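# Six arms lift a marquee roof off its posts

## Task

Using the six arms (feet on the table top at roughly arm1 x=+0.29 y=+0.65 z=+0.72 facing -102; arm2 x=-0.22 y=+0.65 z=+0.72 facing -85; arm3 x=-0.31 y=-0.65 z=+0.72 facing +99; arm4 x=+0.24 y=-0.65 z=+0.72 facing +83; arm5 x=-0.70 y=-0.07 z=+0.72 facing +8; arm6 x=+0.70 y=+0.08 z=+0.72 facing +166, metres in the scene frame, headings in degrees counter-clockwise from +x), lift the marquee roof clear of its four posts and set it down low on the table. Then open the grippers and move the arms away; the roof must stay put without any robot holding it. Nothing else on the table may end up shifted, leaning or toppled, and no rigid object may leave the work area.

## Robot and tools

Setup: six identical i2rt Big YAM arms, arm1 to arm6, each with six joints, a two-finger gripper and a wrist camera (armN_cam_wrist). Two fixed room cameras, cam_high and cam_low, also watch the table. Arms act independently; one being stuck does not pause the others. A stretched arm reaches about 1.0 m from its joint 1 axis.

Frame: one shared scene frame, origin on the floor, +z up. The table top is near z=0.72. Foot positions and headings are given in the task. The hand point lies midway between the fingertips; its z axis runs along the fingers and the fingers close along its y axis. With joints 1 and 6 at 0 and the hand level and forward, the wrist camera sits above the hand looking toward the fingertips.

execute_actions: argument "actions" is a list holding at most one action (an empty list just returns state and images). The action is an object keyed by arm name; each arm gets {"joints": {...}}, a set of named absolute targets, not offsets. Any subset of names may be given. Names, units and allowed ranges:
- joint1_rad: -2.879 to 2.879 rad, done within 0.045. Rotates the whole arm around its foot, positive counter-clockwise seen from above; 0 points along the foot's heading.
- joint2_rad: 0 to 3.141, within 0.14. Shoulder; 0 has the upper arm lying back roughly level, larger values lift it up then forward.
- joint3_rad: 0 to 3.019, within 0.09. Elbow; 0 is fully folded, larger opens it.
- joint4_rad: -1.692 to 1.57, within 0.055. Hand pitch, positive tilts fingers up.
- joint5_rad: -1.57 to 1.57, within 0.03. Sideways hand swing, positive to the arm's right.
- joint6_rad: -2.094 to 2.094, within 0.035. Hand roll, positive clockwise seen from behind the hand.
- gripper_m: 0 to 0.093 m, fingertip gap, within 0.003. Grip force tops out around 50 to 62 N per pad, lower on some units.
All motions in the action start together and may end at different times; one action runs at most 15 s. Joints move at different speeds, so the hand can sweep a wide arc between postures. An unknown key or out-of-range number rejects the whole call and nothing moves. A joint or arm omitted may still be pushing toward an earlier target. A target very near the current reading may produce no motion. "cameras" optionally lists camera names (or "all"); omitted or null gives all, [] gives none. The "pictures" line gives image order.

wait: "seconds" from 0 to 10; commands nothing new and returns the same kind of result.

zoom_image: "camera" plus "region" [x0, y0, x1, y1] in pixels of that camera's latest full image, top-left origin, no larger than 504 by 504.

finished_scene: "scene" number; ends the scene irreversibly after the last command is held and reports success. Only call it once the roof rests low on the table, released, arms clear. A reply with no tool call ends everything.

Result lines: joint_positions gives current angles. joint_status tells how each commanded motion ended: done; "off_target" (stopped short, may still push); "contact_stop" or "time_out" (old target dropped, joint holds where it stopped, though a timed-out joint may keep a target within 0.375, 0.375, 0.113, 0.225, 0.075, 0.3 rad of its position for joints 1 to 6 and keep pushing, moving on if freed); "not_followed" after a "joint command not followed" line with a "cause:" line, meaning a self/inter-arm collision check blocked that arm's joint targets (the gripper target still runs) and may retry them each action until valid targets arrive. Calls without an action never show that line. on_its_own lists joints not commanded this call; its "held at" is the held target, not the actual position. To relieve a pushing joint, command its reported position. A joint carrying a load drifts downward. Joint torques list total drive output per arm joint (no gripper), with unit-specific offset, scale and noise; friction can fake or mask load.

Hazards: arms do not stop on contact and can press hard. Two arms squeezing each other hard ends the run; a hard collision may too. The collision check can react late and ignores fingers, gripper housings and wrist cameras, and nothing reports arm-to-arm contact, so check camera images. Object contact does not count as arm contact. Avoid dropping, slipping, slamming or shoving the roof, keep the posts and other items undisturbed, and never push rigid things off the work area. Loose objects may occasionally get a small external nudge.

Motor heat: sustained load or pushing warms motors, even while idle between replies. At 85 °C a MOTOR HOT warning appears; at 100 °C that arm's motors and gripper go limp until cooled and it falls, reported as OVER-TEMPERATURE FAULT, with affected keys showing "limit_stop_at_motor_heat"; resend those targets afterwards. After a fault an arm stays where it ended. A reported stop skips the remaining execute_actions, wait and finished_scene calls of that reply.

Each tool is called after "Request:" as a command line: name --argument value for each argument, lists and objects as JSON in quotes; but a table of rows of numbers goes row by row, as --pt "numbers of a row", without its own name.

## Session

Request:
execute_actions --actions '[]'

Scene clock: 0.00 s.
Joint torques (N m, as the arm reports them, + toward a larger angle): no reading
arm1.joint_positions: joint1_rad=+0.260 joint2_rad=+0.405 joint3_rad=+0.535 joint4_rad=-1.237 joint5_rad=+0.194 joint6_rad=-0.388 gripper_m=+0.095
arm1.joint_status: not commanded
arm1.hand: x=+0.2734 y=+0.4589 z=+0.9429 quat_wxyz=(-0.059, -0.523, -0.817, +0.238) (m; scene frame)
arm2.joint_positions: joint1_rad=-0.341 joint2_rad=+0.525 joint3_rad=+0.404 joint4_rad=-1.011 joint5_rad=-0.241 joint6_rad=+0.302 gripper_m=+0.095
arm2.joint_status: not commanded
arm2.hand: x=-0.2334 y=+0.4358 z=+0.9328 quat_wxyz=(-0.237, -0.834, -0.496, +0.055) (m; scene frame)
arm3.joint_positions: joint1_rad=+0.094 joint2_rad=+0.351 joint3_rad=+0.649 joint4_rad=-1.406 joint5_rad=+0.295 joint6_rad=+0.506 gripper_m=+0.094
arm3.joint_status: not commanded
arm3.hand: x=-0.2955 y=-0.4819 z=+1.0381 quat_wxyz=(-0.223, +0.549, -0.791, -0.149) (m; scene frame)
arm4.joint_positions: joint1_rad=-0.213 joint2_rad=+0.469 joint3_rad=+0.485 joint4_rad=-1.098 joint5_rad=-0.151 joint6_rad=-0.534 gripper_m=+0.094
arm4.joint_status: not commanded
arm4.hand: x=+0.2816 y=-0.4418 z=+0.9638 quat_wxyz=(-0.201, +0.766, -0.591, -0.156) (m; scene frame)
arm5.joint_positions: joint1_rad=+0.385 joint2_rad=+0.416 joint3_rad=+0.610 joint4_rad=-1.302 joint5_rad=+0.084 joint6_rad=+0.233 gripper_m=+0.094
arm5.joint_status: not commanded
arm5.hand: x=-0.5319 y=+0.0069 z=+0.9651 quat_wxyz=(-0.235, +0.124, -0.963, -0.047) (m; scene frame)
arm6.joint_positions: joint1_rad=-0.299 joint2_rad=+0.495 joint3_rad=+0.462 joint4_rad=-1.050 joint5_rad=-0.284 joint6_rad=-0.187 gripper_m=+0.095
arm6.joint_status: not commanded
arm6.hand: x=+0.4877 y=+0.1423 z=+0.9222 quat_wxyz=(+0.046, +0.955, -0.120, -0.266) (m; scene frame)
pictures: arm1_cam_wrist, arm2_cam_wrist, arm3_cam_wrist, arm4_cam_wrist, arm5_cam_wrist, arm6_cam_wrist, cam_high, cam_low
Images, in order (width x height): arm1_cam_wrist 504x504, arm2_cam_wrist 504x504, arm3_cam_wrist 504x504, arm4_cam_wrist 504x504, arm5_cam_wrist 504x504, arm6_cam_wrist 504x504, cam_high 504x504, cam_low 504x504.

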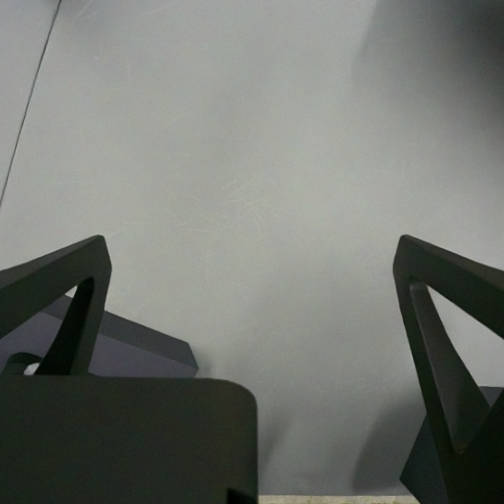

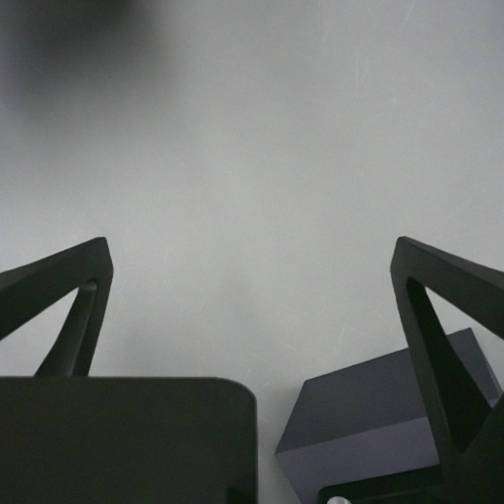

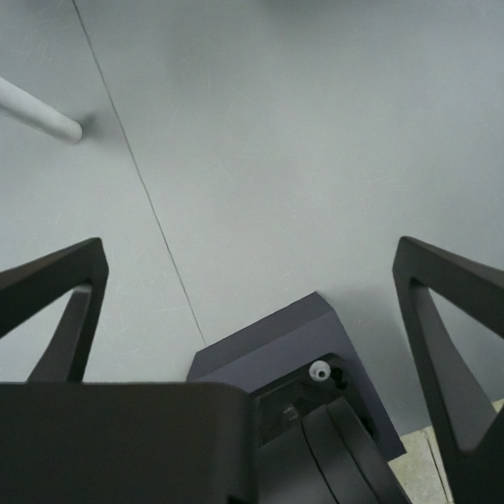

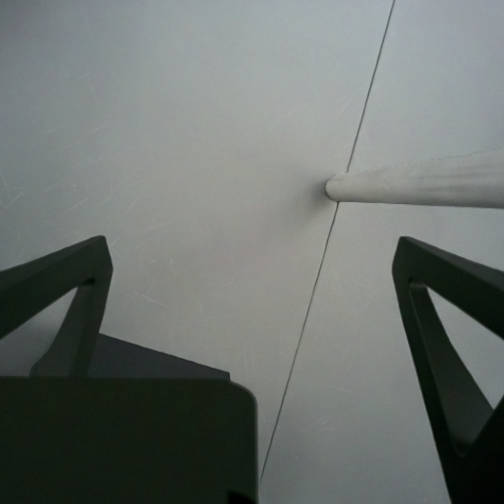

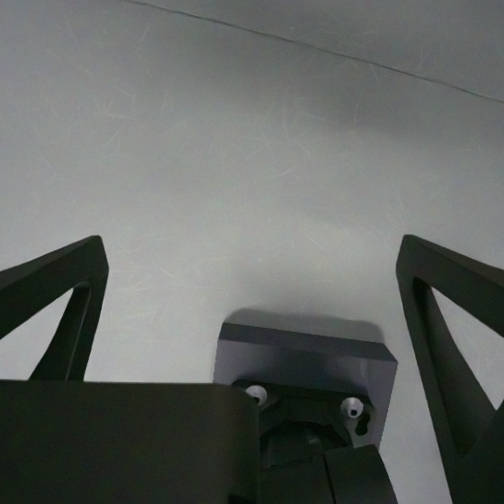

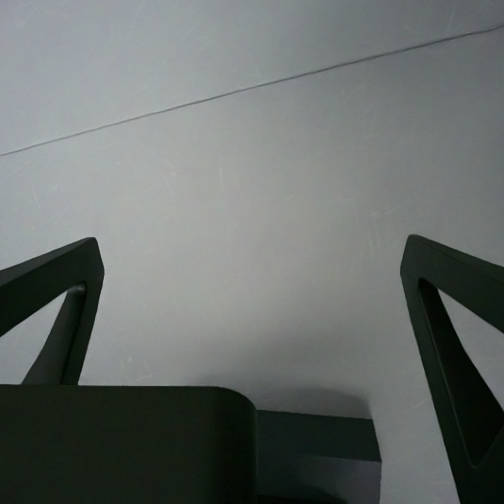

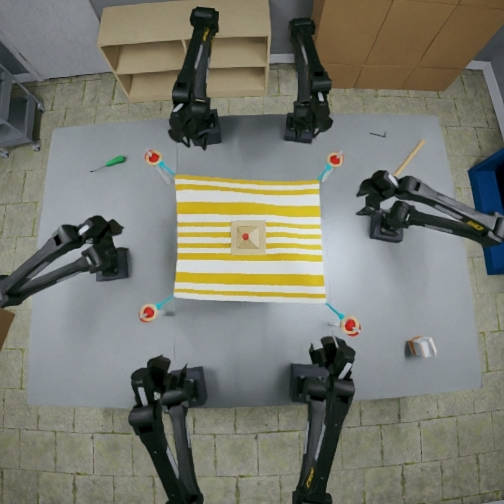

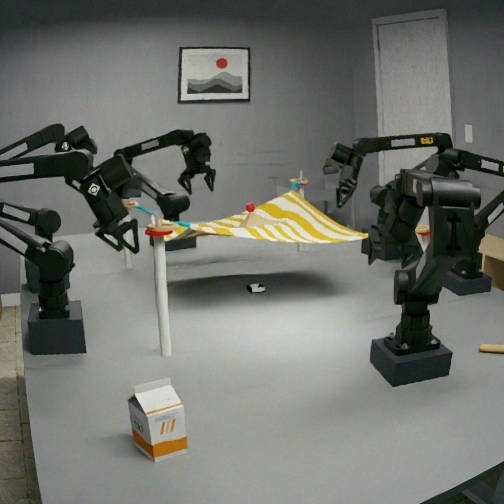

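Request:
zoom_image --camera "cam_low" --region '[100, 160, 440, 370]'

Request:
zoom_image --camera "cam_high" --region '[120, 130, 380, 350]'

Request:
zoom_image --camera "cam_low" --region '[120, 190, 210, 260]'

Request:
zoom_image --camera "cam_high" --region '[310, 290, 380, 350]'

Region (100, 160, 440, 370) of cam_low's 504x504 image, scaled by 1.482, with more detail than that image has; it fills the top 311 rows of this view, and the rest is white.

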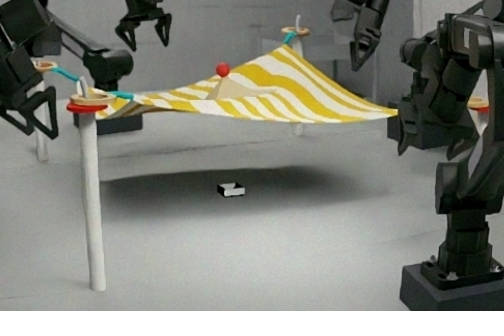

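Region (120, 130, 380, 350) of cam_high's 504x504 image, scaled by 1.938, with more detail than that image has; it fills the top 426 rows of this view, and the rest is white.

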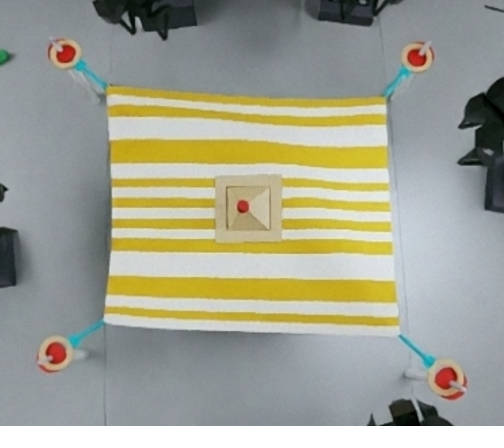

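Region (120, 190, 210, 260) of cam_low's 504x504 image, scaled by 5.600, with more detail than that image has.

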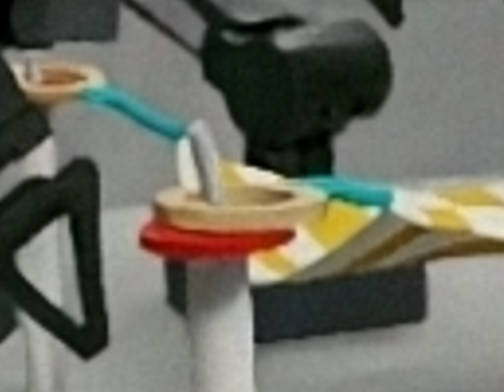

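Region (310, 290, 380, 350) of cam_high's 504x504 image, scaled by 7.200, with more detail than that image has; it fills the top 432 rows of this view, and the rest is white.

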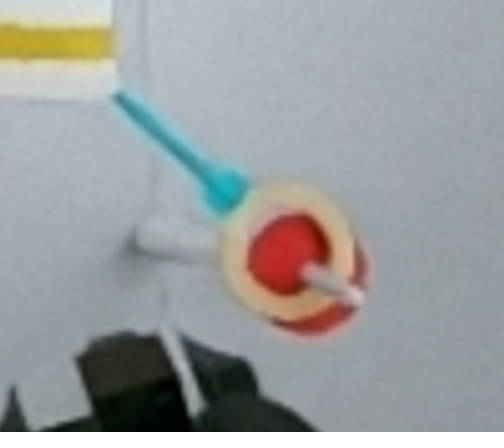

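Request:
execute_actions --actions '[{"arm5":{"joints":{"joint4_rad":0.0,"joint5_rad":0.0}},"arm6":{"joints":{"joint3_rad":1.3}},"arm1":{"joints":{"joint2_rad":0.9,"joint3_rad":1.3,"joint4_rad":-1.6,"joint5_rad":0,"joint6_rad":0}},"arm2":{"joints":{"joint2_rad":0.9,"joint3_rad":1.3,"joint4_rad":-1.6,"joint5_rad":0,"joint6_rad":0}},"arm3":{"joints":{"joint2_rad":0.8,"joint3_rad":1.2,"joint4_rad":-1.6,"joint5_rad":0,"joint6_rad":0}},"arm4":{"joints":{"joint2_rad":0.7,"joint3_rad":1.1,"joint4_rad":-1.6,"joint5_rad":0,"joint6_rad":0}}}]'

Scene clock: 68.40 s.
Joint torques (N m, as the arm reports them, + toward a larger angle): arm1=[-0.34 -3.01 12.81  0.55 -0.18  0.23] | arm2=[-2.71 -2.09 13.53  0.8   0.15 -0.14] | arm3=[-0.03 -2.51 15.47  0.25 -0.17 -0.08] | arm4=[-1.01  1.7  10.51  0.09  0.3   0.06] | arm5=[-1.33  2.07 13.78  3.12 -0.1   0.02] | arm6=[ 0.37  1.98 12.9   2.28  0.02  0.07]
arm1.joint_positions: joint1_rad=+0.260 joint2_rad=+0.903 joint3_rad=+1.254 joint4_rad=-1.589 joint5_rad=+0.004 joint6_rad=-0.009 gripper_m=+0.095
arm1.joint_status: all done
arm1.hand: x=+0.3142 y=+0.3694 z=+1.1368 quat_wxyz=(-0.119, -0.662, -0.731, +0.112) (m; scene frame)
arm2.joint_positions: joint1_rad=-0.341 joint2_rad=+0.902 joint3_rad=+1.252 joint4_rad=-1.589 joint5_rad=-0.003 joint6_rad=+0.008 gripper_m=+0.095
arm2.joint_status: all done
arm2.hand: x=-0.2931 y=+0.3758 z=+1.1849 quat_wxyz=(-0.104, -0.781, -0.603, +0.120) (m; scene frame)
arm3.joint_positions: joint1_rad=+0.094 joint2_rad=+0.804 joint3_rad=+1.140 joint4_rad=-1.583 joint5_rad=+0.004 joint6_rad=+0.008 gripper_m=+0.094
arm3.joint_status: all done
arm3.hand: x=-0.3621 y=-0.4092 z=+1.1579 quat_wxyz=(-0.101, +0.767, -0.620, -0.125) (m; scene frame)
arm4.joint_positions: joint1_rad=-0.213 joint2_rad=+0.698 joint3_rad=+1.063 joint4_rad=-1.582 joint5_rad=-0.003 joint6_rad=-0.014 gripper_m=+0.094
arm4.joint_status: all done
arm4.hand: x=+0.3079 y=-0.4445 z=+1.1424 quat_wxyz=(-0.143, +0.584, -0.792, -0.106) (m; scene frame)
arm5.joint_positions: joint1_rad=+0.385 joint2_rad=+0.416 joint3_rad=+0.610 joint4_rad=-0.024 joint5_rad=+0.003 joint6_rad=+0.233 gripper_m=+0.094
arm5.joint_status: all done
arm5.hand: x=-0.4258 y=+0.0822 z=+1.2280 quat_wxyz=(-0.717, +0.087, -0.633, -0.278) (m; scene frame)
arm6.joint_positions: joint1_rad=-0.299 joint2_rad=+0.496 joint3_rad=+1.264 joint4_rad=-1.051 joint5_rad=-0.284 joint6_rad=-0.187 gripper_m=+0.095
arm6.joint_status: all done
arm6.hand: x=+0.4733 y=+0.1463 z=+1.3447 quat_wxyz=(-0.097, +0.798, -0.041, -0.593) (m; scene frame)
pictures: arm1_cam_wrist, arm2_cam_wrist, arm3_cam_wrist, arm4_cam_wrist, arm5_cam_wrist, arm6_cam_wrist, cam_high, cam_low
Images, in order (width x height): arm1_cam_wrist 504x504, arm2_cam_wrist 504x504, arm3_cam_wrist 504x504, arm4_cam_wrist 504x504, arm5_cam_wrist 504x504, arm6_cam_wrist 504x504, cam_high 504x504, cam_low 504x504.

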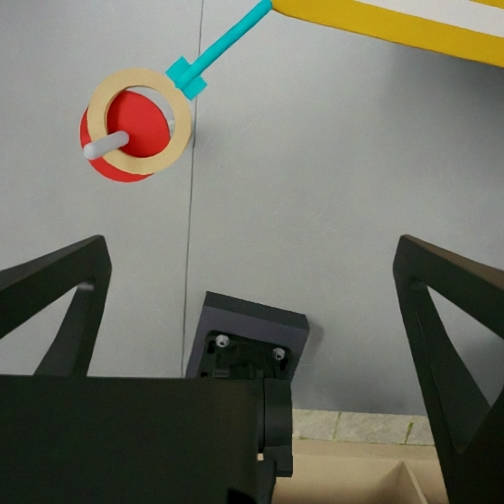

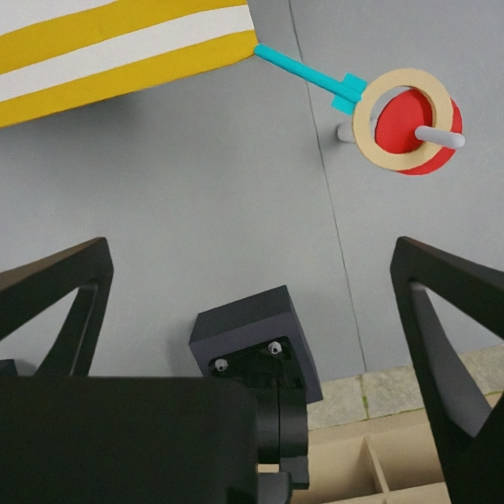

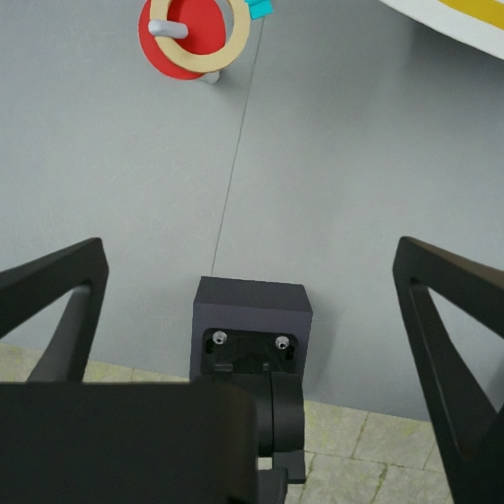

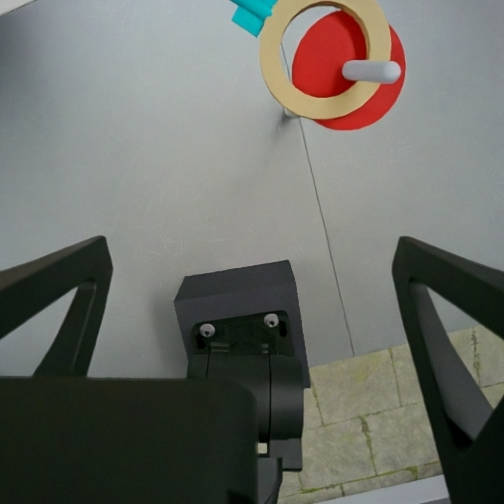

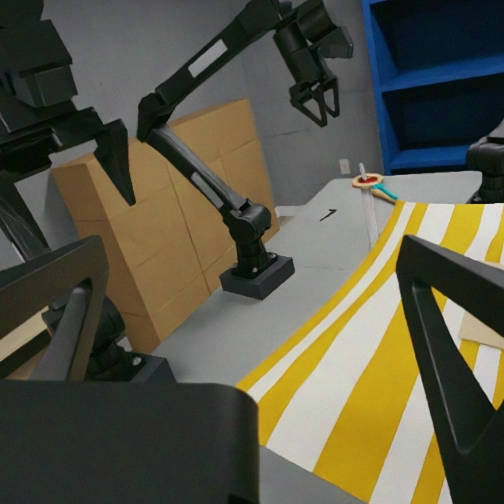

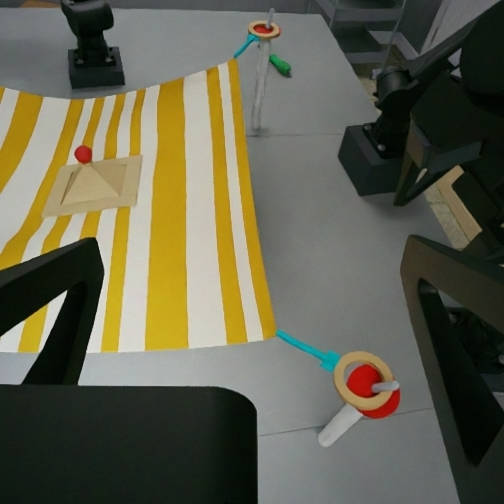

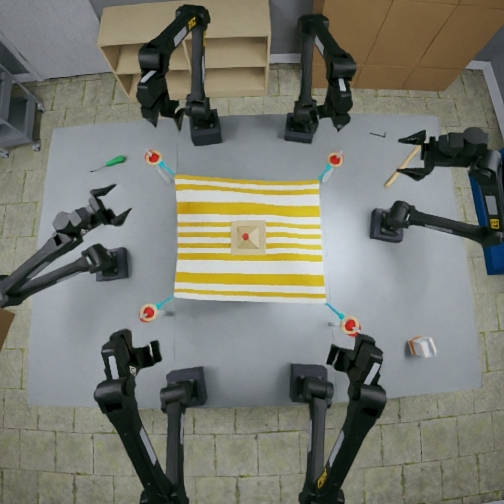

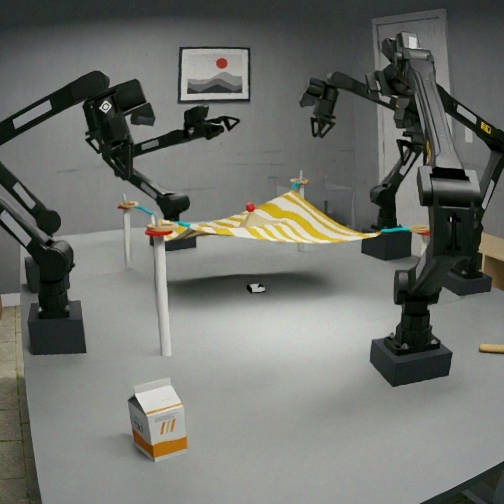

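Request:
execute_actions --actions '[{"arm5":{"joints":{"joint1_rad":0,"joint2_rad":0.2,"joint3_rad":0.6,"joint4_rad":-1.5}},"arm6":{"joints":{"joint1_rad":0.2,"joint2_rad":0.2,"joint3_rad":0.6,"joint4_rad":-1.5,"joint5_rad":0}},"arm1":{"joints":{"joint1_rad":0.389,"joint2_rad":1.259,"joint3_rad":1.33,"joint4_rad":-1.61,"joint6_rad":0.95,"gripper_m":0.065}},"arm2":{"joints":{"joint1_rad":-0.537,"joint2_rad":1.24,"joint3_rad":1.28,"joint4_rad":-1.58,"joint6_rad":-1.34,"gripper_m":0.065}},"arm3":{"joints":{"joint1_rad":0.084,"joint2_rad":1.329,"joint3_rad":1.24,"joint4_rad":-1.43,"joint6_rad":1.15,"gripper_m":0.065}},"arm4":{"joints":{"joint2_rad":1.181,"joint3_rad":1.27,"joint4_rad":-1.63,"joint6_rad":-1.16,"gripper_m":0.065}}}]' --cameras '["arm1_cam_wrist","arm2_cam_wrist","arm3_cam_wrist","arm4_cam_wrist","cam_low"]'

Scene clock: 163.47 s.
Joint torques (N m, as the arm reports them, + toward a larger angle): arm1=[-0.01 -8.43 11.76 -0.05 -0.07  0.23] | arm2=[-2.83 -7.41 11.58  0.79 -0.01 -0.16] | arm3=[ -0.77 -12.44  13.16   0.91  -0.08   0.  ] | arm4=[-0.67 -8.28  9.54 -0.43  0.16 -0.22] | arm5=[-1.11  6.71 10.09  0.98  0.    0.04] | arm6=[1.07 3.16 9.65 1.11 0.17 0.06]
arm1.joint_positions: joint1_rad=+0.385 joint2_rad=+1.271 joint3_rad=+1.295 joint4_rad=-1.601 joint5_rad=+0.002 joint6_rad=+0.940 gripper_m=+0.065
arm1.joint_status: all done
arm1.hand: x=+0.3650 y=+0.3013 z=+1.0431 quat_wxyz=(+0.006, -0.912, -0.410, -0.001) (m; scene frame)
arm2.joint_positions: joint1_rad=-0.534 joint2_rad=+1.257 joint3_rad=+1.252 joint4_rad=-1.587 joint5_rad=-0.002 joint6_rad=-1.331 gripper_m=+0.065
arm2.joint_status: all done
arm2.hand: x=-0.3712 y=+0.3342 z=+1.0791 quat_wxyz=(-0.007, -0.333, -0.943, -0.017) (m; scene frame)
arm3.joint_positions: joint1_rad=+0.094 joint2_rad=+1.339 joint3_rad=+1.204 joint4_rad=-1.443 joint5_rad=+0.004 joint6_rad=+1.142 gripper_m=+0.065
arm3.joint_status: all done
arm3.hand: x=-0.3909 y=-0.2814 z=+1.0325 quat_wxyz=(-0.001, +0.318, -0.948, +0.003) (m; scene frame)
arm4.joint_positions: joint1_rad=-0.213 joint2_rad=+1.188 joint3_rad=+1.250 joint4_rad=-1.616 joint5_rad=-0.003 joint6_rad=-1.146 gripper_m=+0.065
arm4.joint_status: all done
arm4.hand: x=+0.3423 y=-0.3385 z=+1.0962 quat_wxyz=(-0.009, +0.932, -0.362, -0.004) (m; scene frame)
arm5.joint_positions: joint1_rad=+0.003 joint2_rad=+0.192 joint3_rad=+0.601 joint4_rad=-1.487 joint5_rad=+0.001 joint6_rad=+0.233 gripper_m=+0.094
arm5.joint_status: all done
arm5.hand: x=-0.5737 y=-0.0555 z=+0.9688 quat_wxyz=(-0.246, -0.052, -0.967, -0.046) (m; scene frame)
arm6.joint_positions: joint1_rad=+0.189 joint2_rad=+0.201 joint3_rad=+0.611 joint4_rad=-1.494 joint5_rad=-0.003 joint6_rad=-0.187 gripper_m=+0.095
arm6.joint_status: all done
arm6.hand: x=+0.5682 y=+0.0818 z=+0.9840 quat_wxyz=(-0.024, +0.969, +0.082, -0.234) (m; scene frame)
pictures: arm1_cam_wrist, arm2_cam_wrist, arm3_cam_wrist, arm4_cam_wrist, cam_low
Images, in order (width x height): arm1_cam_wrist 504x504, arm2_cam_wrist 504x504, arm3_cam_wrist 504x504, arm4_cam_wrist 504x504, cam_low 504x504.

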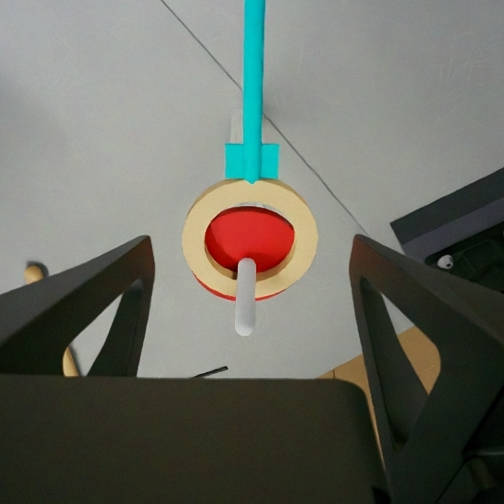

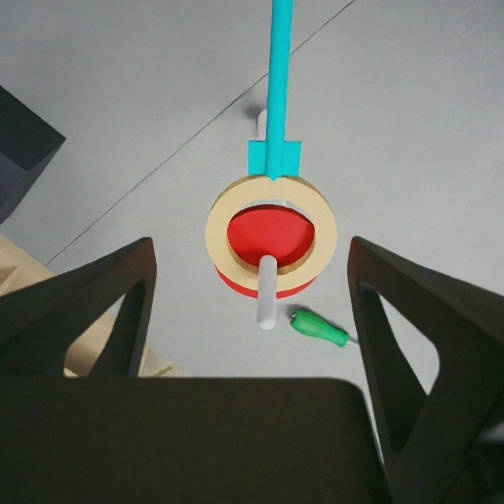

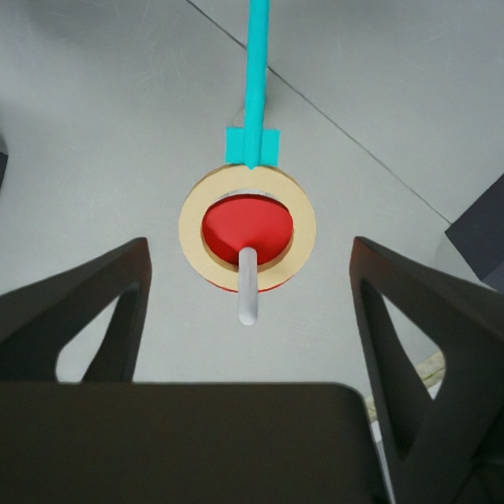

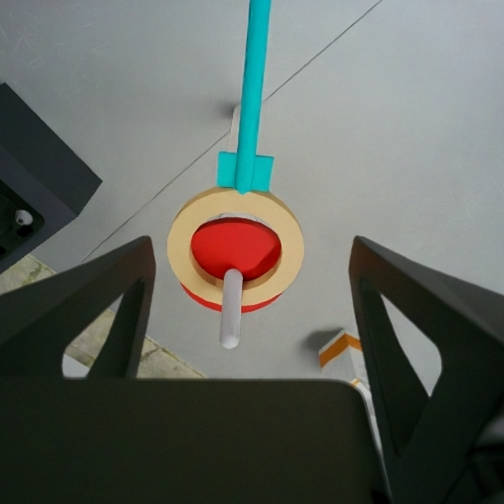

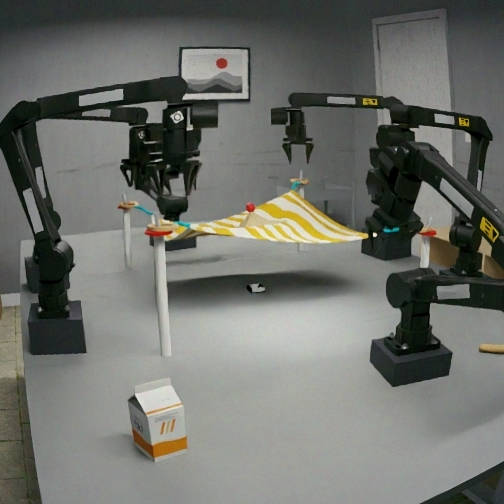

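Request:
execute_actions --actions '[{"arm1":{"joints":{"joint1_rad":0.406,"joint2_rad":1.255,"joint3_rad":1.17,"joint4_rad":-1.475}},"arm2":{"joints":{"joint1_rad":-0.562,"joint2_rad":1.262,"joint3_rad":1.15,"joint4_rad":-1.435,"joint6_rad":-1.31}},"arm3":{"joints":{"joint2_rad":1.352,"joint3_rad":1.106,"joint4_rad":-1.305,"joint6_rad":1.19}},"arm4":{"joints":{"joint1_rad":-0.247,"joint2_rad":1.17,"joint3_rad":1.108,"joint4_rad":-1.495,"joint6_rad":-1.09}}}]' --cameras '["arm1_cam_wrist","arm2_cam_wrist","arm3_cam_wrist","arm4_cam_wrist","cam_low"]'

Scene clock: 191.27 s.
Joint torques (N m, as the arm reports them, + toward a larger angle): arm1=[ 0.77 -8.3   9.22  0.84 -0.06  0.25] | arm2=[-3.5  -5.7   8.75  1.15 -0.01  0.04] | arm3=[ -0.89 -11.1    9.49   1.06  -0.06   0.12] | arm4=[-1.41 -6.39  8.51  0.66  0.15  0.02] | arm5=[-1.41  6.97 10.09  1.03 -0.02  0.02] | arm6=[1.11 3.15 9.59 1.1  0.17 0.06]
arm1.joint_positions: joint1_rad=+0.394 joint2_rad=+1.262 joint3_rad=+1.162 joint4_rad=-1.488 joint5_rad=+0.002 joint6_rad=+0.940 gripper_m=+0.065
arm1.joint_status: all done
arm1.hand: x=+0.3665 y=+0.3102 z=+0.9956 quat_wxyz=(+0.011, -0.910, -0.415, -0.002) (m; scene frame)
arm2.joint_positions: joint1_rad=-0.550 joint2_rad=+1.257 joint3_rad=+1.154 joint4_rad=-1.448 joint5_rad=-0.002 joint6_rad=-1.318 gripper_m=+0.065
arm2.joint_status: all done
arm2.hand: x=-0.3794 y=+0.3297 z=+1.0417 quat_wxyz=(-0.005, -0.347, -0.938, +0.003) (m; scene frame)
arm3.joint_positions: joint1_rad=+0.094 joint2_rad=+1.348 joint3_rad=+1.110 joint4_rad=-1.322 joint5_rad=+0.004 joint6_rad=+1.182 gripper_m=+0.065
arm3.joint_status: all done
arm3.hand: x=-0.3910 y=-0.2809 z=+0.9941 quat_wxyz=(-0.002, +0.300, -0.954, -0.006) (m; scene frame)
arm4.joint_positions: joint1_rad=-0.237 joint2_rad=+1.168 joint3_rad=+1.101 joint4_rad=-1.512 joint5_rad=-0.003 joint6_rad=-1.105 gripper_m=+0.065
arm4.joint_status: all done
arm4.hand: x=+0.3451 y=-0.3537 z=+1.0451 quat_wxyz=(+0.003, +0.920, -0.392, -0.003) (m; scene frame)
arm5.joint_positions: joint1_rad=+0.003 joint2_rad=+0.192 joint3_rad=+0.601 joint4_rad=-1.487 joint5_rad=+0.001 joint6_rad=+0.233 gripper_m=+0.094
arm5.joint_status: not commanded
arm5.hand: x=-0.5737 y=-0.0555 z=+0.9688 quat_wxyz=(-0.246, -0.052, -0.967, -0.046) (m; scene frame)
arm6.joint_positions: joint1_rad=+0.189 joint2_rad=+0.201 joint3_rad=+0.611 joint4_rad=-1.494 joint5_rad=-0.003 joint6_rad=-0.187 gripper_m=+0.095
arm6.joint_status: not commanded
arm6.hand: x=+0.5682 y=+0.0818 z=+0.9840 quat_wxyz=(-0.024, +0.969, +0.082, -0.234) (m; scene frame)
pictures: arm1_cam_wrist, arm2_cam_wrist, arm3_cam_wrist, arm4_cam_wrist, cam_low
Images, in order (width x height): arm1_cam_wrist 504x504, arm2_cam_wrist 504x504, arm3_cam_wrist 504x504, arm4_cam_wrist 504x504, cam_low 504x504.

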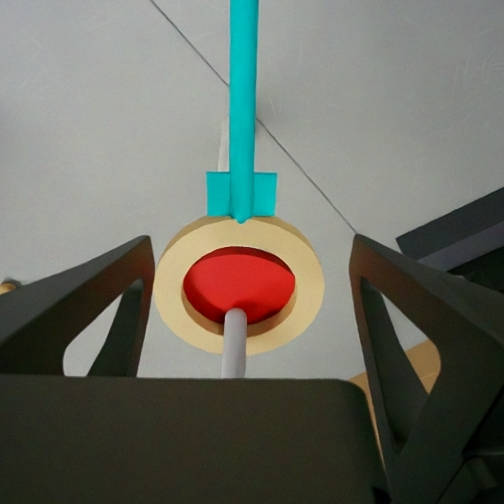

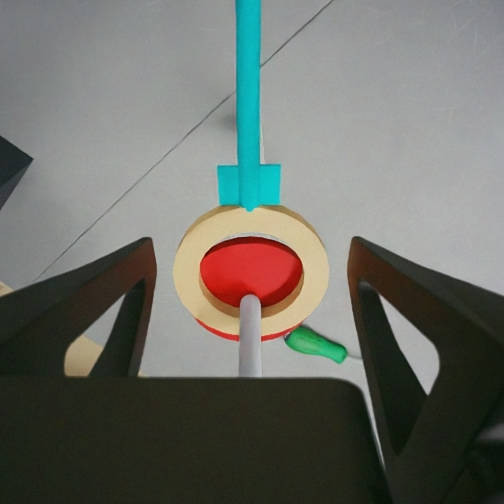

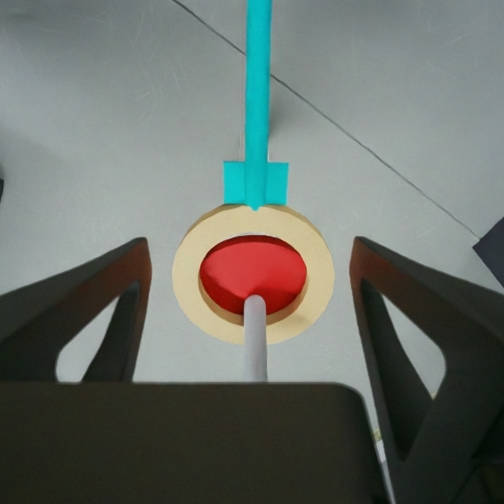

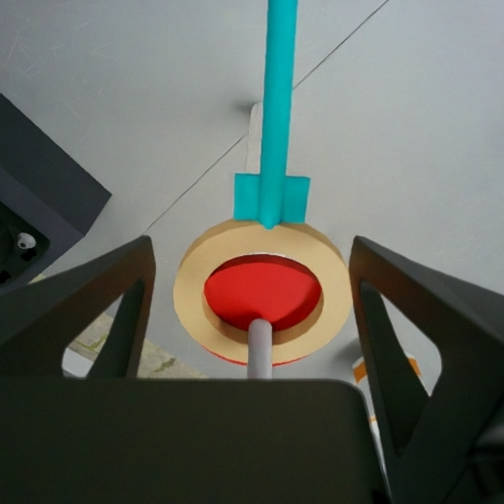

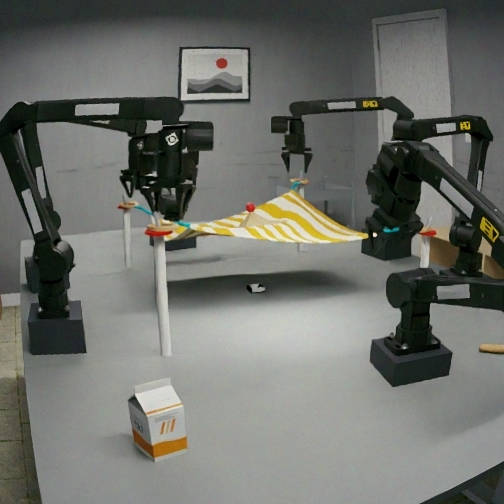

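Request:
execute_actions --actions '[{"arm1":{"joints":{"joint1_rad":0.394,"joint2_rad":1.293,"joint3_rad":1.075,"joint4_rad":-1.34}},"arm2":{"joints":{"joint1_rad":-0.535,"joint2_rad":1.299,"joint3_rad":1.035,"joint4_rad":-1.298}},"arm3":{"joints":{"joint1_rad":0.07,"joint2_rad":1.41,"joint3_rad":1.018,"joint4_rad":-1.166}},"arm4":{"joints":{"joint1_rad":-0.21,"joint2_rad":1.205,"joint3_rad":1.038,"joint4_rad":-1.39,"joint6_rad":-1.04}}}]' --cameras '["arm1_cam_wrist","arm2_cam_wrist","arm3_cam_wrist","arm4_cam_wrist","cam_low"]'

Scene clock: 216.80 s.
Joint torques (N m, as the arm reports them, + toward a larger angle): arm1=[-0.23 -7.52  9.09  0.84 -0.06  0.22] | arm2=[-1.69 -6.09  8.61  1.13  0.    0.03] | arm3=[ -1.13 -11.88   9.22   0.97  -0.04   0.07] | arm4=[-0.31 -7.37  8.15  0.73  0.17  0.05] | arm5=[-1.29  6.63 10.08  1.02  0.    0.01] | arm6=[1.11 3.12 9.6  1.1  0.17 0.06]
arm1.joint_positions: joint1_rad=+0.394 joint2_rad=+1.299 joint3_rad=+1.068 joint4_rad=-1.353 joint5_rad=+0.002 joint6_rad=+0.940 gripper_m=+0.065
arm1.joint_status: all done
arm1.hand: x=+0.3681 y=+0.3038 z=+0.9477 quat_wxyz=(+0.009, -0.910, -0.415, -0.001) (m; scene frame)
arm2.joint_positions: joint1_rad=-0.549 joint2_rad=+1.291 joint3_rad=+1.038 joint4_rad=-1.310 joint5_rad=-0.002 joint6_rad=-1.318 gripper_m=+0.065
arm2.joint_status: all done
arm2.hand: x=-0.3782 y=+0.3302 z=+0.9870 quat_wxyz=(-0.006, -0.347, -0.938, -0.003) (m; scene frame)
arm3.joint_positions: joint1_rad=+0.081 joint2_rad=+1.417 joint3_rad=+1.020 joint4_rad=-1.183 joint5_rad=+0.004 joint6_rad=+1.182 gripper_m=+0.065
arm3.joint_status: all done
arm3.hand: x=-0.3869 y=-0.2772 z=+0.9365 quat_wxyz=(-0.001, +0.293, -0.956, +0.004) (m; scene frame)
arm4.joint_positions: joint1_rad=-0.221 joint2_rad=+1.202 joint3_rad=+1.035 joint4_rad=-1.407 joint5_rad=-0.003 joint6_rad=-1.055 gripper_m=+0.065
arm4.joint_status: all done
arm4.hand: x=+0.3433 y=-0.3432 z=+1.0099 quat_wxyz=(+0.001, +0.913, -0.407, -0.003) (m; scene frame)
arm5.joint_positions: joint1_rad=+0.003 joint2_rad=+0.192 joint3_rad=+0.601 joint4_rad=-1.487 joint5_rad=+0.001 joint6_rad=+0.233 gripper_m=+0.094
arm5.joint_status: not commanded
arm5.hand: x=-0.5737 y=-0.0555 z=+0.9688 quat_wxyz=(-0.246, -0.052, -0.967, -0.046) (m; scene frame)
arm6.joint_positions: joint1_rad=+0.189 joint2_rad=+0.201 joint3_rad=+0.611 joint4_rad=-1.494 joint5_rad=-0.003 joint6_rad=-0.187 gripper_m=+0.095
arm6.joint_status: not commanded
arm6.hand: x=+0.5682 y=+0.0818 z=+0.9840 quat_wxyz=(-0.024, +0.969, +0.082, -0.234) (m; scene frame)
pictures: arm1_cam_wrist, arm2_cam_wrist, arm3_cam_wrist, arm4_cam_wrist, cam_low
Images, in order (width x height): arm1_cam_wrist 504x504, arm2_cam_wrist 504x504, arm3_cam_wrist 504x504, arm4_cam_wrist 504x504, cam_low 504x504.

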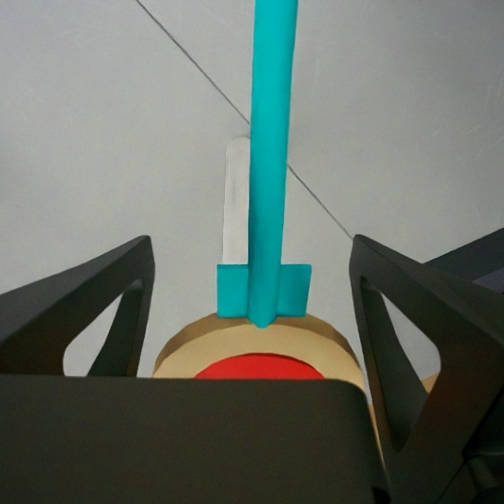

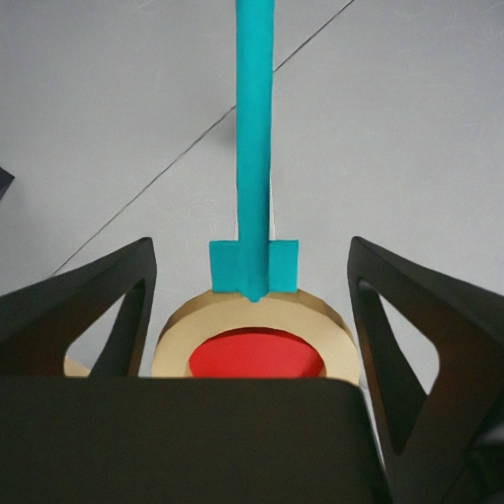

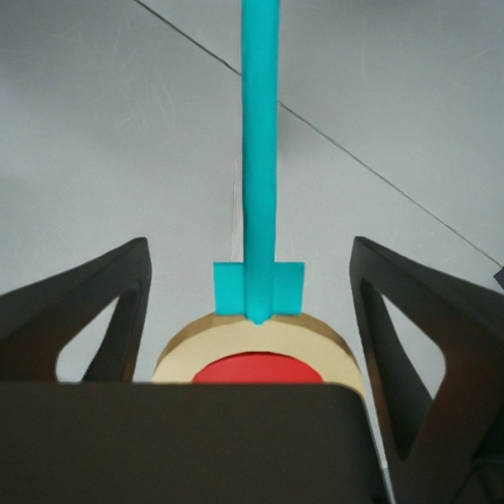

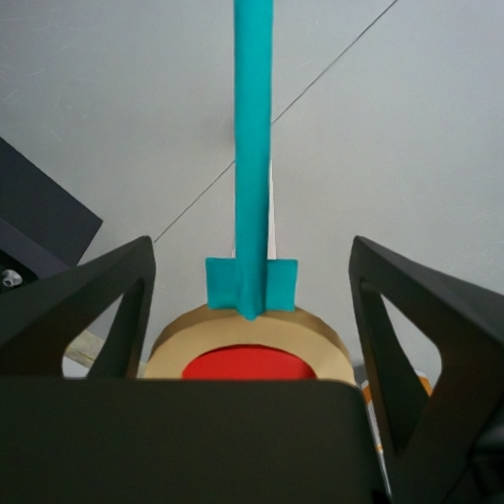

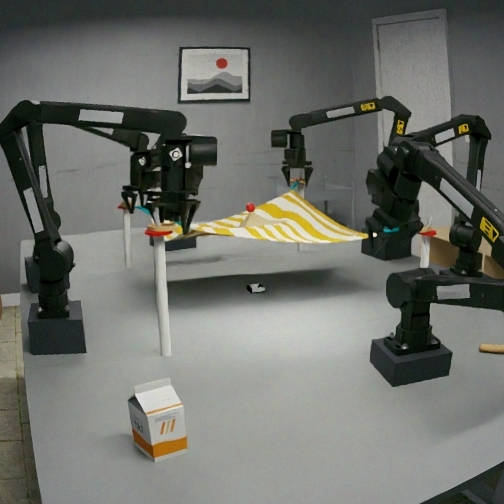

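Request:
execute_actions --actions '[{"arm1":{"joints":{"gripper_m":0.015}},"arm2":{"joints":{"joint3_rad":1.02,"gripper_m":0.015}},"arm3":{"joints":{"gripper_m":0.015}},"arm4":{"joints":{"gripper_m":0.015}}}]' --cameras '["arm1_cam_wrist","arm2_cam_wrist","arm3_cam_wrist","arm4_cam_wrist","cam_low"]'

Scene clock: 225.87 s.
Joint torques (N m, as the arm reports them, + toward a larger angle): arm1=[-0.15 -7.55  9.02  0.75 -0.21  0.23] | arm2=[-2.59 -6.14  7.56  0.91  0.14  0.02] | arm3=[ -0.84 -12.92   9.02   0.94  -0.06   0.08] | arm4=[ 0.03 -6.79  8.25  0.49  0.29  0.01] | arm5=[-1.23  7.03 10.13  0.93  0.    0.04] | arm6=[1.2  3.14 9.6  1.11 0.17 0.06]
arm1.joint_positions: joint1_rad=+0.394 joint2_rad=+1.299 joint3_rad=+1.068 joint4_rad=-1.349 joint5_rad=+0.007 joint6_rad=+0.941 gripper_m=+0.022
arm1.joint_status: gripper_m off_target (ended at +0.022, target +0.015)
arm1.hand: x=+0.3674 y=+0.3026 z=+0.9477 quat_wxyz=(+0.008, -0.910, -0.414, +0.001) (m; scene frame)
arm2.joint_positions: joint1_rad=-0.539 joint2_rad=+1.291 joint3_rad=+1.036 joint4_rad=-1.306 joint5_rad=-0.005 joint6_rad=-1.317 gripper_m=+0.022
arm2.joint_status: gripper_m off_target (ended at +0.022, target +0.015); the others done
arm2.hand: x=-0.3745 y=+0.3283 z=+0.9861 quat_wxyz=(-0.007, -0.342, -0.940, -0.002) (m; scene frame)
arm3.joint_positions: joint1_rad=+0.080 joint2_rad=+1.417 joint3_rad=+1.020 joint4_rad=-1.181 joint5_rad=+0.004 joint6_rad=+1.183 gripper_m=+0.021
arm3.joint_status: gripper_m off_target (ended at +0.021, target +0.015)
arm3.hand: x=-0.3866 y=-0.2766 z=+0.9365 quat_wxyz=(-0.001, +0.292, -0.956, +0.004) (m; scene frame)
arm4.joint_positions: joint1_rad=-0.215 joint2_rad=+1.202 joint3_rad=+1.035 joint4_rad=-1.402 joint5_rad=-0.006 joint6_rad=-1.053 gripper_m=+0.021
arm4.joint_status: gripper_m off_target (ended at +0.021, target +0.015)
arm4.hand: x=+0.3413 y=-0.3412 z=+1.0099 quat_wxyz=(-0.002, +0.914, -0.406, -0.005) (m; scene frame)
arm5.joint_positions: joint1_rad=+0.003 joint2_rad=+0.192 joint3_rad=+0.601 joint4_rad=-1.487 joint5_rad=+0.001 joint6_rad=+0.233 gripper_m=+0.094
arm5.joint_status: not commanded
arm5.hand: x=-0.5737 y=-0.0555 z=+0.9688 quat_wxyz=(-0.246, -0.052, -0.967, -0.046) (m; scene frame)
arm6.joint_positions: joint1_rad=+0.189 joint2_rad=+0.201 joint3_rad=+0.611 joint4_rad=-1.494 joint5_rad=-0.003 joint6_rad=-0.187 gripper_m=+0.095
arm6.joint_status: not commanded
arm6.hand: x=+0.5682 y=+0.0818 z=+0.9840 quat_wxyz=(-0.024, +0.969, +0.082, -0.234) (m; scene frame)
pictures: arm1_cam_wrist, arm2_cam_wrist, arm3_cam_wrist, arm4_cam_wrist, cam_low
Images, in order (width x height): arm1_cam_wrist 504x504, arm2_cam_wrist 504x504, arm3_cam_wrist 504x504, arm4_cam_wrist 504x504, cam_low 504x504.

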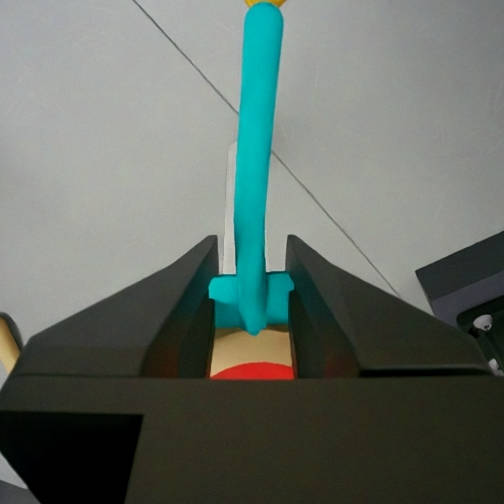

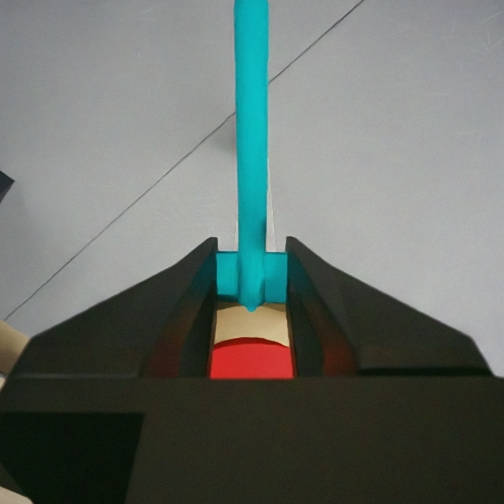

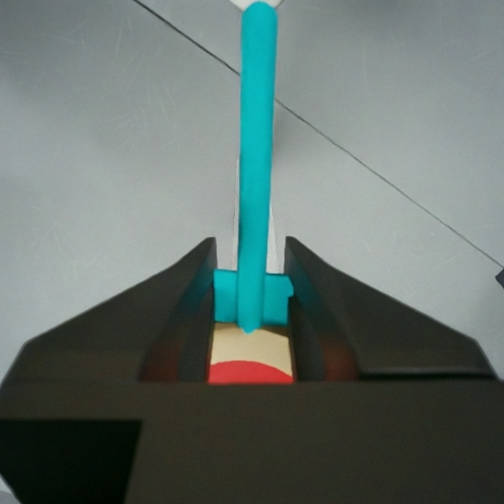

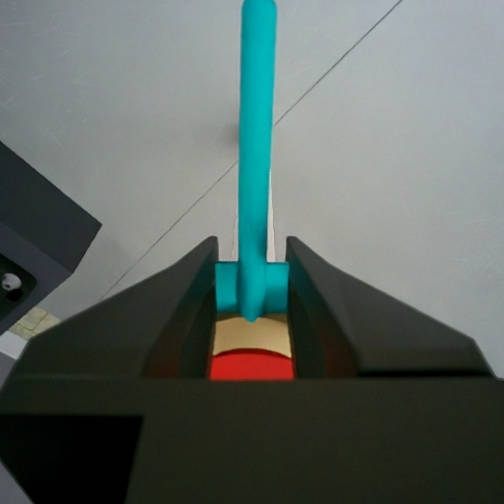

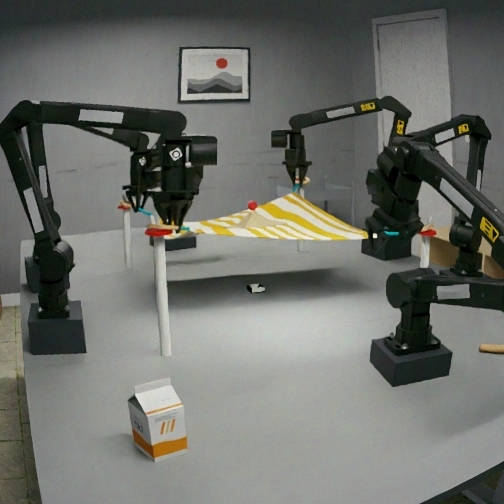

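Request:
execute_actions --actions '[{"arm1":{"joints":{"joint1_rad":0.448,"joint2_rad":1.25,"joint3_rad":1.16,"joint4_rad":-1.45,"joint6_rad":0.99,"gripper_m":0.01}},"arm2":{"joints":{"joint1_rad":-0.60,"joint2_rad":1.255,"joint3_rad":1.14,"joint4_rad":-1.425,"joint6_rad":-1.37,"gripper_m":0.01}},"arm3":{"joints":{"joint1_rad":0.135,"joint2_rad":1.36,"joint3_rad":1.105,"joint4_rad":-1.285,"joint6_rad":1.235,"gripper_m":0.01}},"arm4":{"joints":{"joint1_rad":-0.277,"joint2_rad":1.167,"joint3_rad":1.13,"joint4_rad":-1.515,"joint6_rad":-1.115,"gripper_m":0.01}}}]' --cameras '["arm1_cam_wrist","arm2_cam_wrist","arm3_cam_wrist","arm4_cam_wrist","cam_low","cam_high"]'

Scene clock: 261.23 s.
Joint torques (N m, as the arm reports them, + toward a larger angle): arm1=[ 0.79 -7.75 12.57 -0.58 -0.29  0.22] | arm2=[-4.61 -7.22 13.22 -0.29  0.63 -0.15] | arm3=[  0.61 -11.5   13.85  -0.49  -0.13   0.07] | arm4=[-2.47 -8.38 10.41 -0.92  0.62 -0.32] | arm5=[-1.69  6.69 10.11  0.92  0.01  0.01] | arm6=[1.17 3.13 9.61 1.1  0.17 0.06]
arm1.joint_positions: joint1_rad=+0.433 joint2_rad=+1.261 joint3_rad=+1.117 joint4_rad=-1.430 joint5_rad=+0.009 joint6_rad=+0.981 gripper_m=+0.022
arm1.joint_status: gripper_m off_target (ended at +0.022, target +0.010); the others done
arm1.hand: x=+0.3786 y=+0.3121 z=+0.9786 quat_wxyz=(+0.005, -0.910, -0.414, +0.003) (m; scene frame)
arm2.joint_positions: joint1_rad=-0.571 joint2_rad=+1.274 joint3_rad=+1.091 joint4_rad=-1.409 joint5_rad=-0.017 joint6_rad=-1.362 gripper_m=+0.022
arm2.joint_status: gripper_m off_target (ended at +0.022, target +0.010); the others done
arm2.hand: x=-0.3794 y=+0.3391 z=+1.0122 quat_wxyz=(-0.015, -0.336, -0.942, -0.016) (m; scene frame)
arm3.joint_positions: joint1_rad=+0.123 joint2_rad=+1.365 joint3_rad=+1.056 joint4_rad=-1.266 joint5_rad=+0.005 joint6_rad=+1.227 gripper_m=+0.021
arm3.joint_status: gripper_m off_target (ended at +0.021, target +0.010); the others done
arm3.hand: x=-0.4003 y=-0.2876 z=+0.9681 quat_wxyz=(-0.002, +0.292, -0.956, +0.002) (m; scene frame)
arm4.joint_positions: joint1_rad=-0.252 joint2_rad=+1.178 joint3_rad=+1.094 joint4_rad=-1.484 joint5_rad=-0.016 joint6_rad=-1.099 gripper_m=+0.021
arm4.joint_status: gripper_m off_target (ended at +0.021, target +0.010); the others done
arm4.hand: x=+0.3496 y=-0.3491 z=+1.0395 quat_wxyz=(-0.002, +0.916, -0.401, -0.010) (m; scene frame)
arm5.joint_positions: joint1_rad=+0.003 joint2_rad=+0.192 joint3_rad=+0.601 joint4_rad=-1.487 joint5_rad=+0.001 joint6_rad=+0.233 gripper_m=+0.094
arm5.joint_status: not commanded
arm5.hand: x=-0.5737 y=-0.0555 z=+0.9688 quat_wxyz=(-0.246, -0.052, -0.967, -0.046) (m; scene frame)
arm6.joint_positions: joint1_rad=+0.189 joint2_rad=+0.201 joint3_rad=+0.611 joint4_rad=-1.494 joint5_rad=-0.003 joint6_rad=-0.187 gripper_m=+0.095
arm6.joint_status: not commanded
arm6.hand: x=+0.5682 y=+0.0818 z=+0.9840 quat_wxyz=(-0.024, +0.969, +0.082, -0.234) (m; scene frame)
pictures: arm1_cam_wrist, arm2_cam_wrist, arm3_cam_wrist, arm4_cam_wrist, cam_high, cam_low
Images, in order (width x height): arm1_cam_wrist 504x504, arm2_cam_wrist 504x504, arm3_cam_wrist 504x504, arm4_cam_wrist 504x504, cam_high 504x504, cam_low 504x504.

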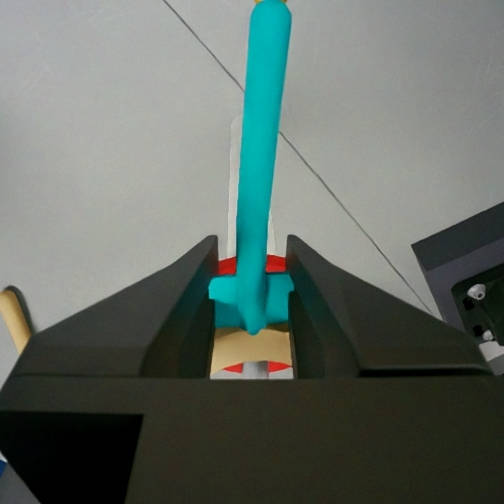

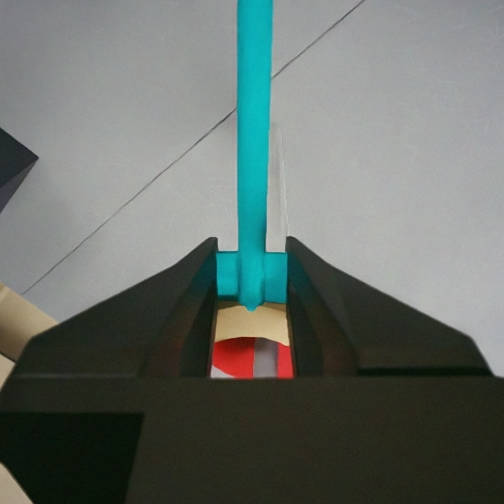

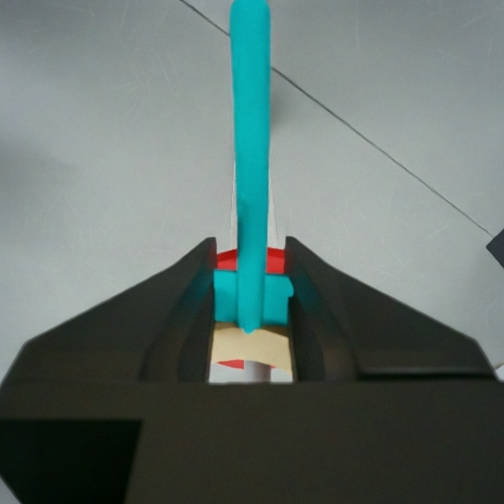

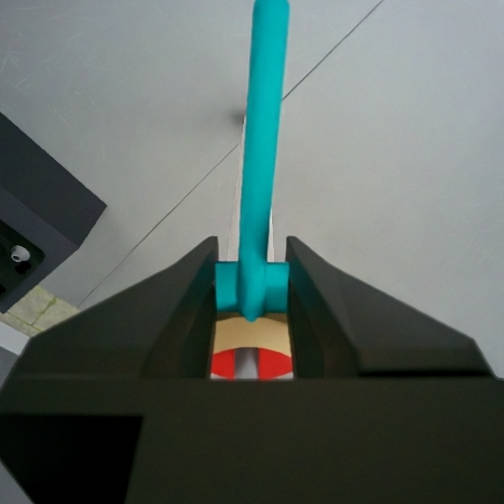

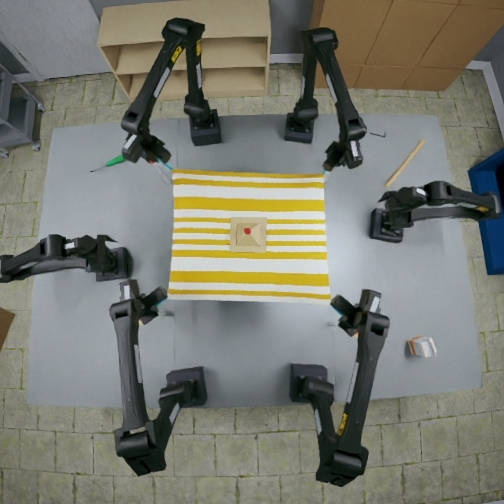

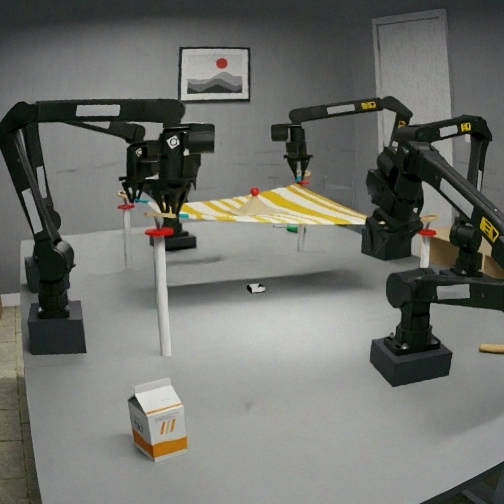

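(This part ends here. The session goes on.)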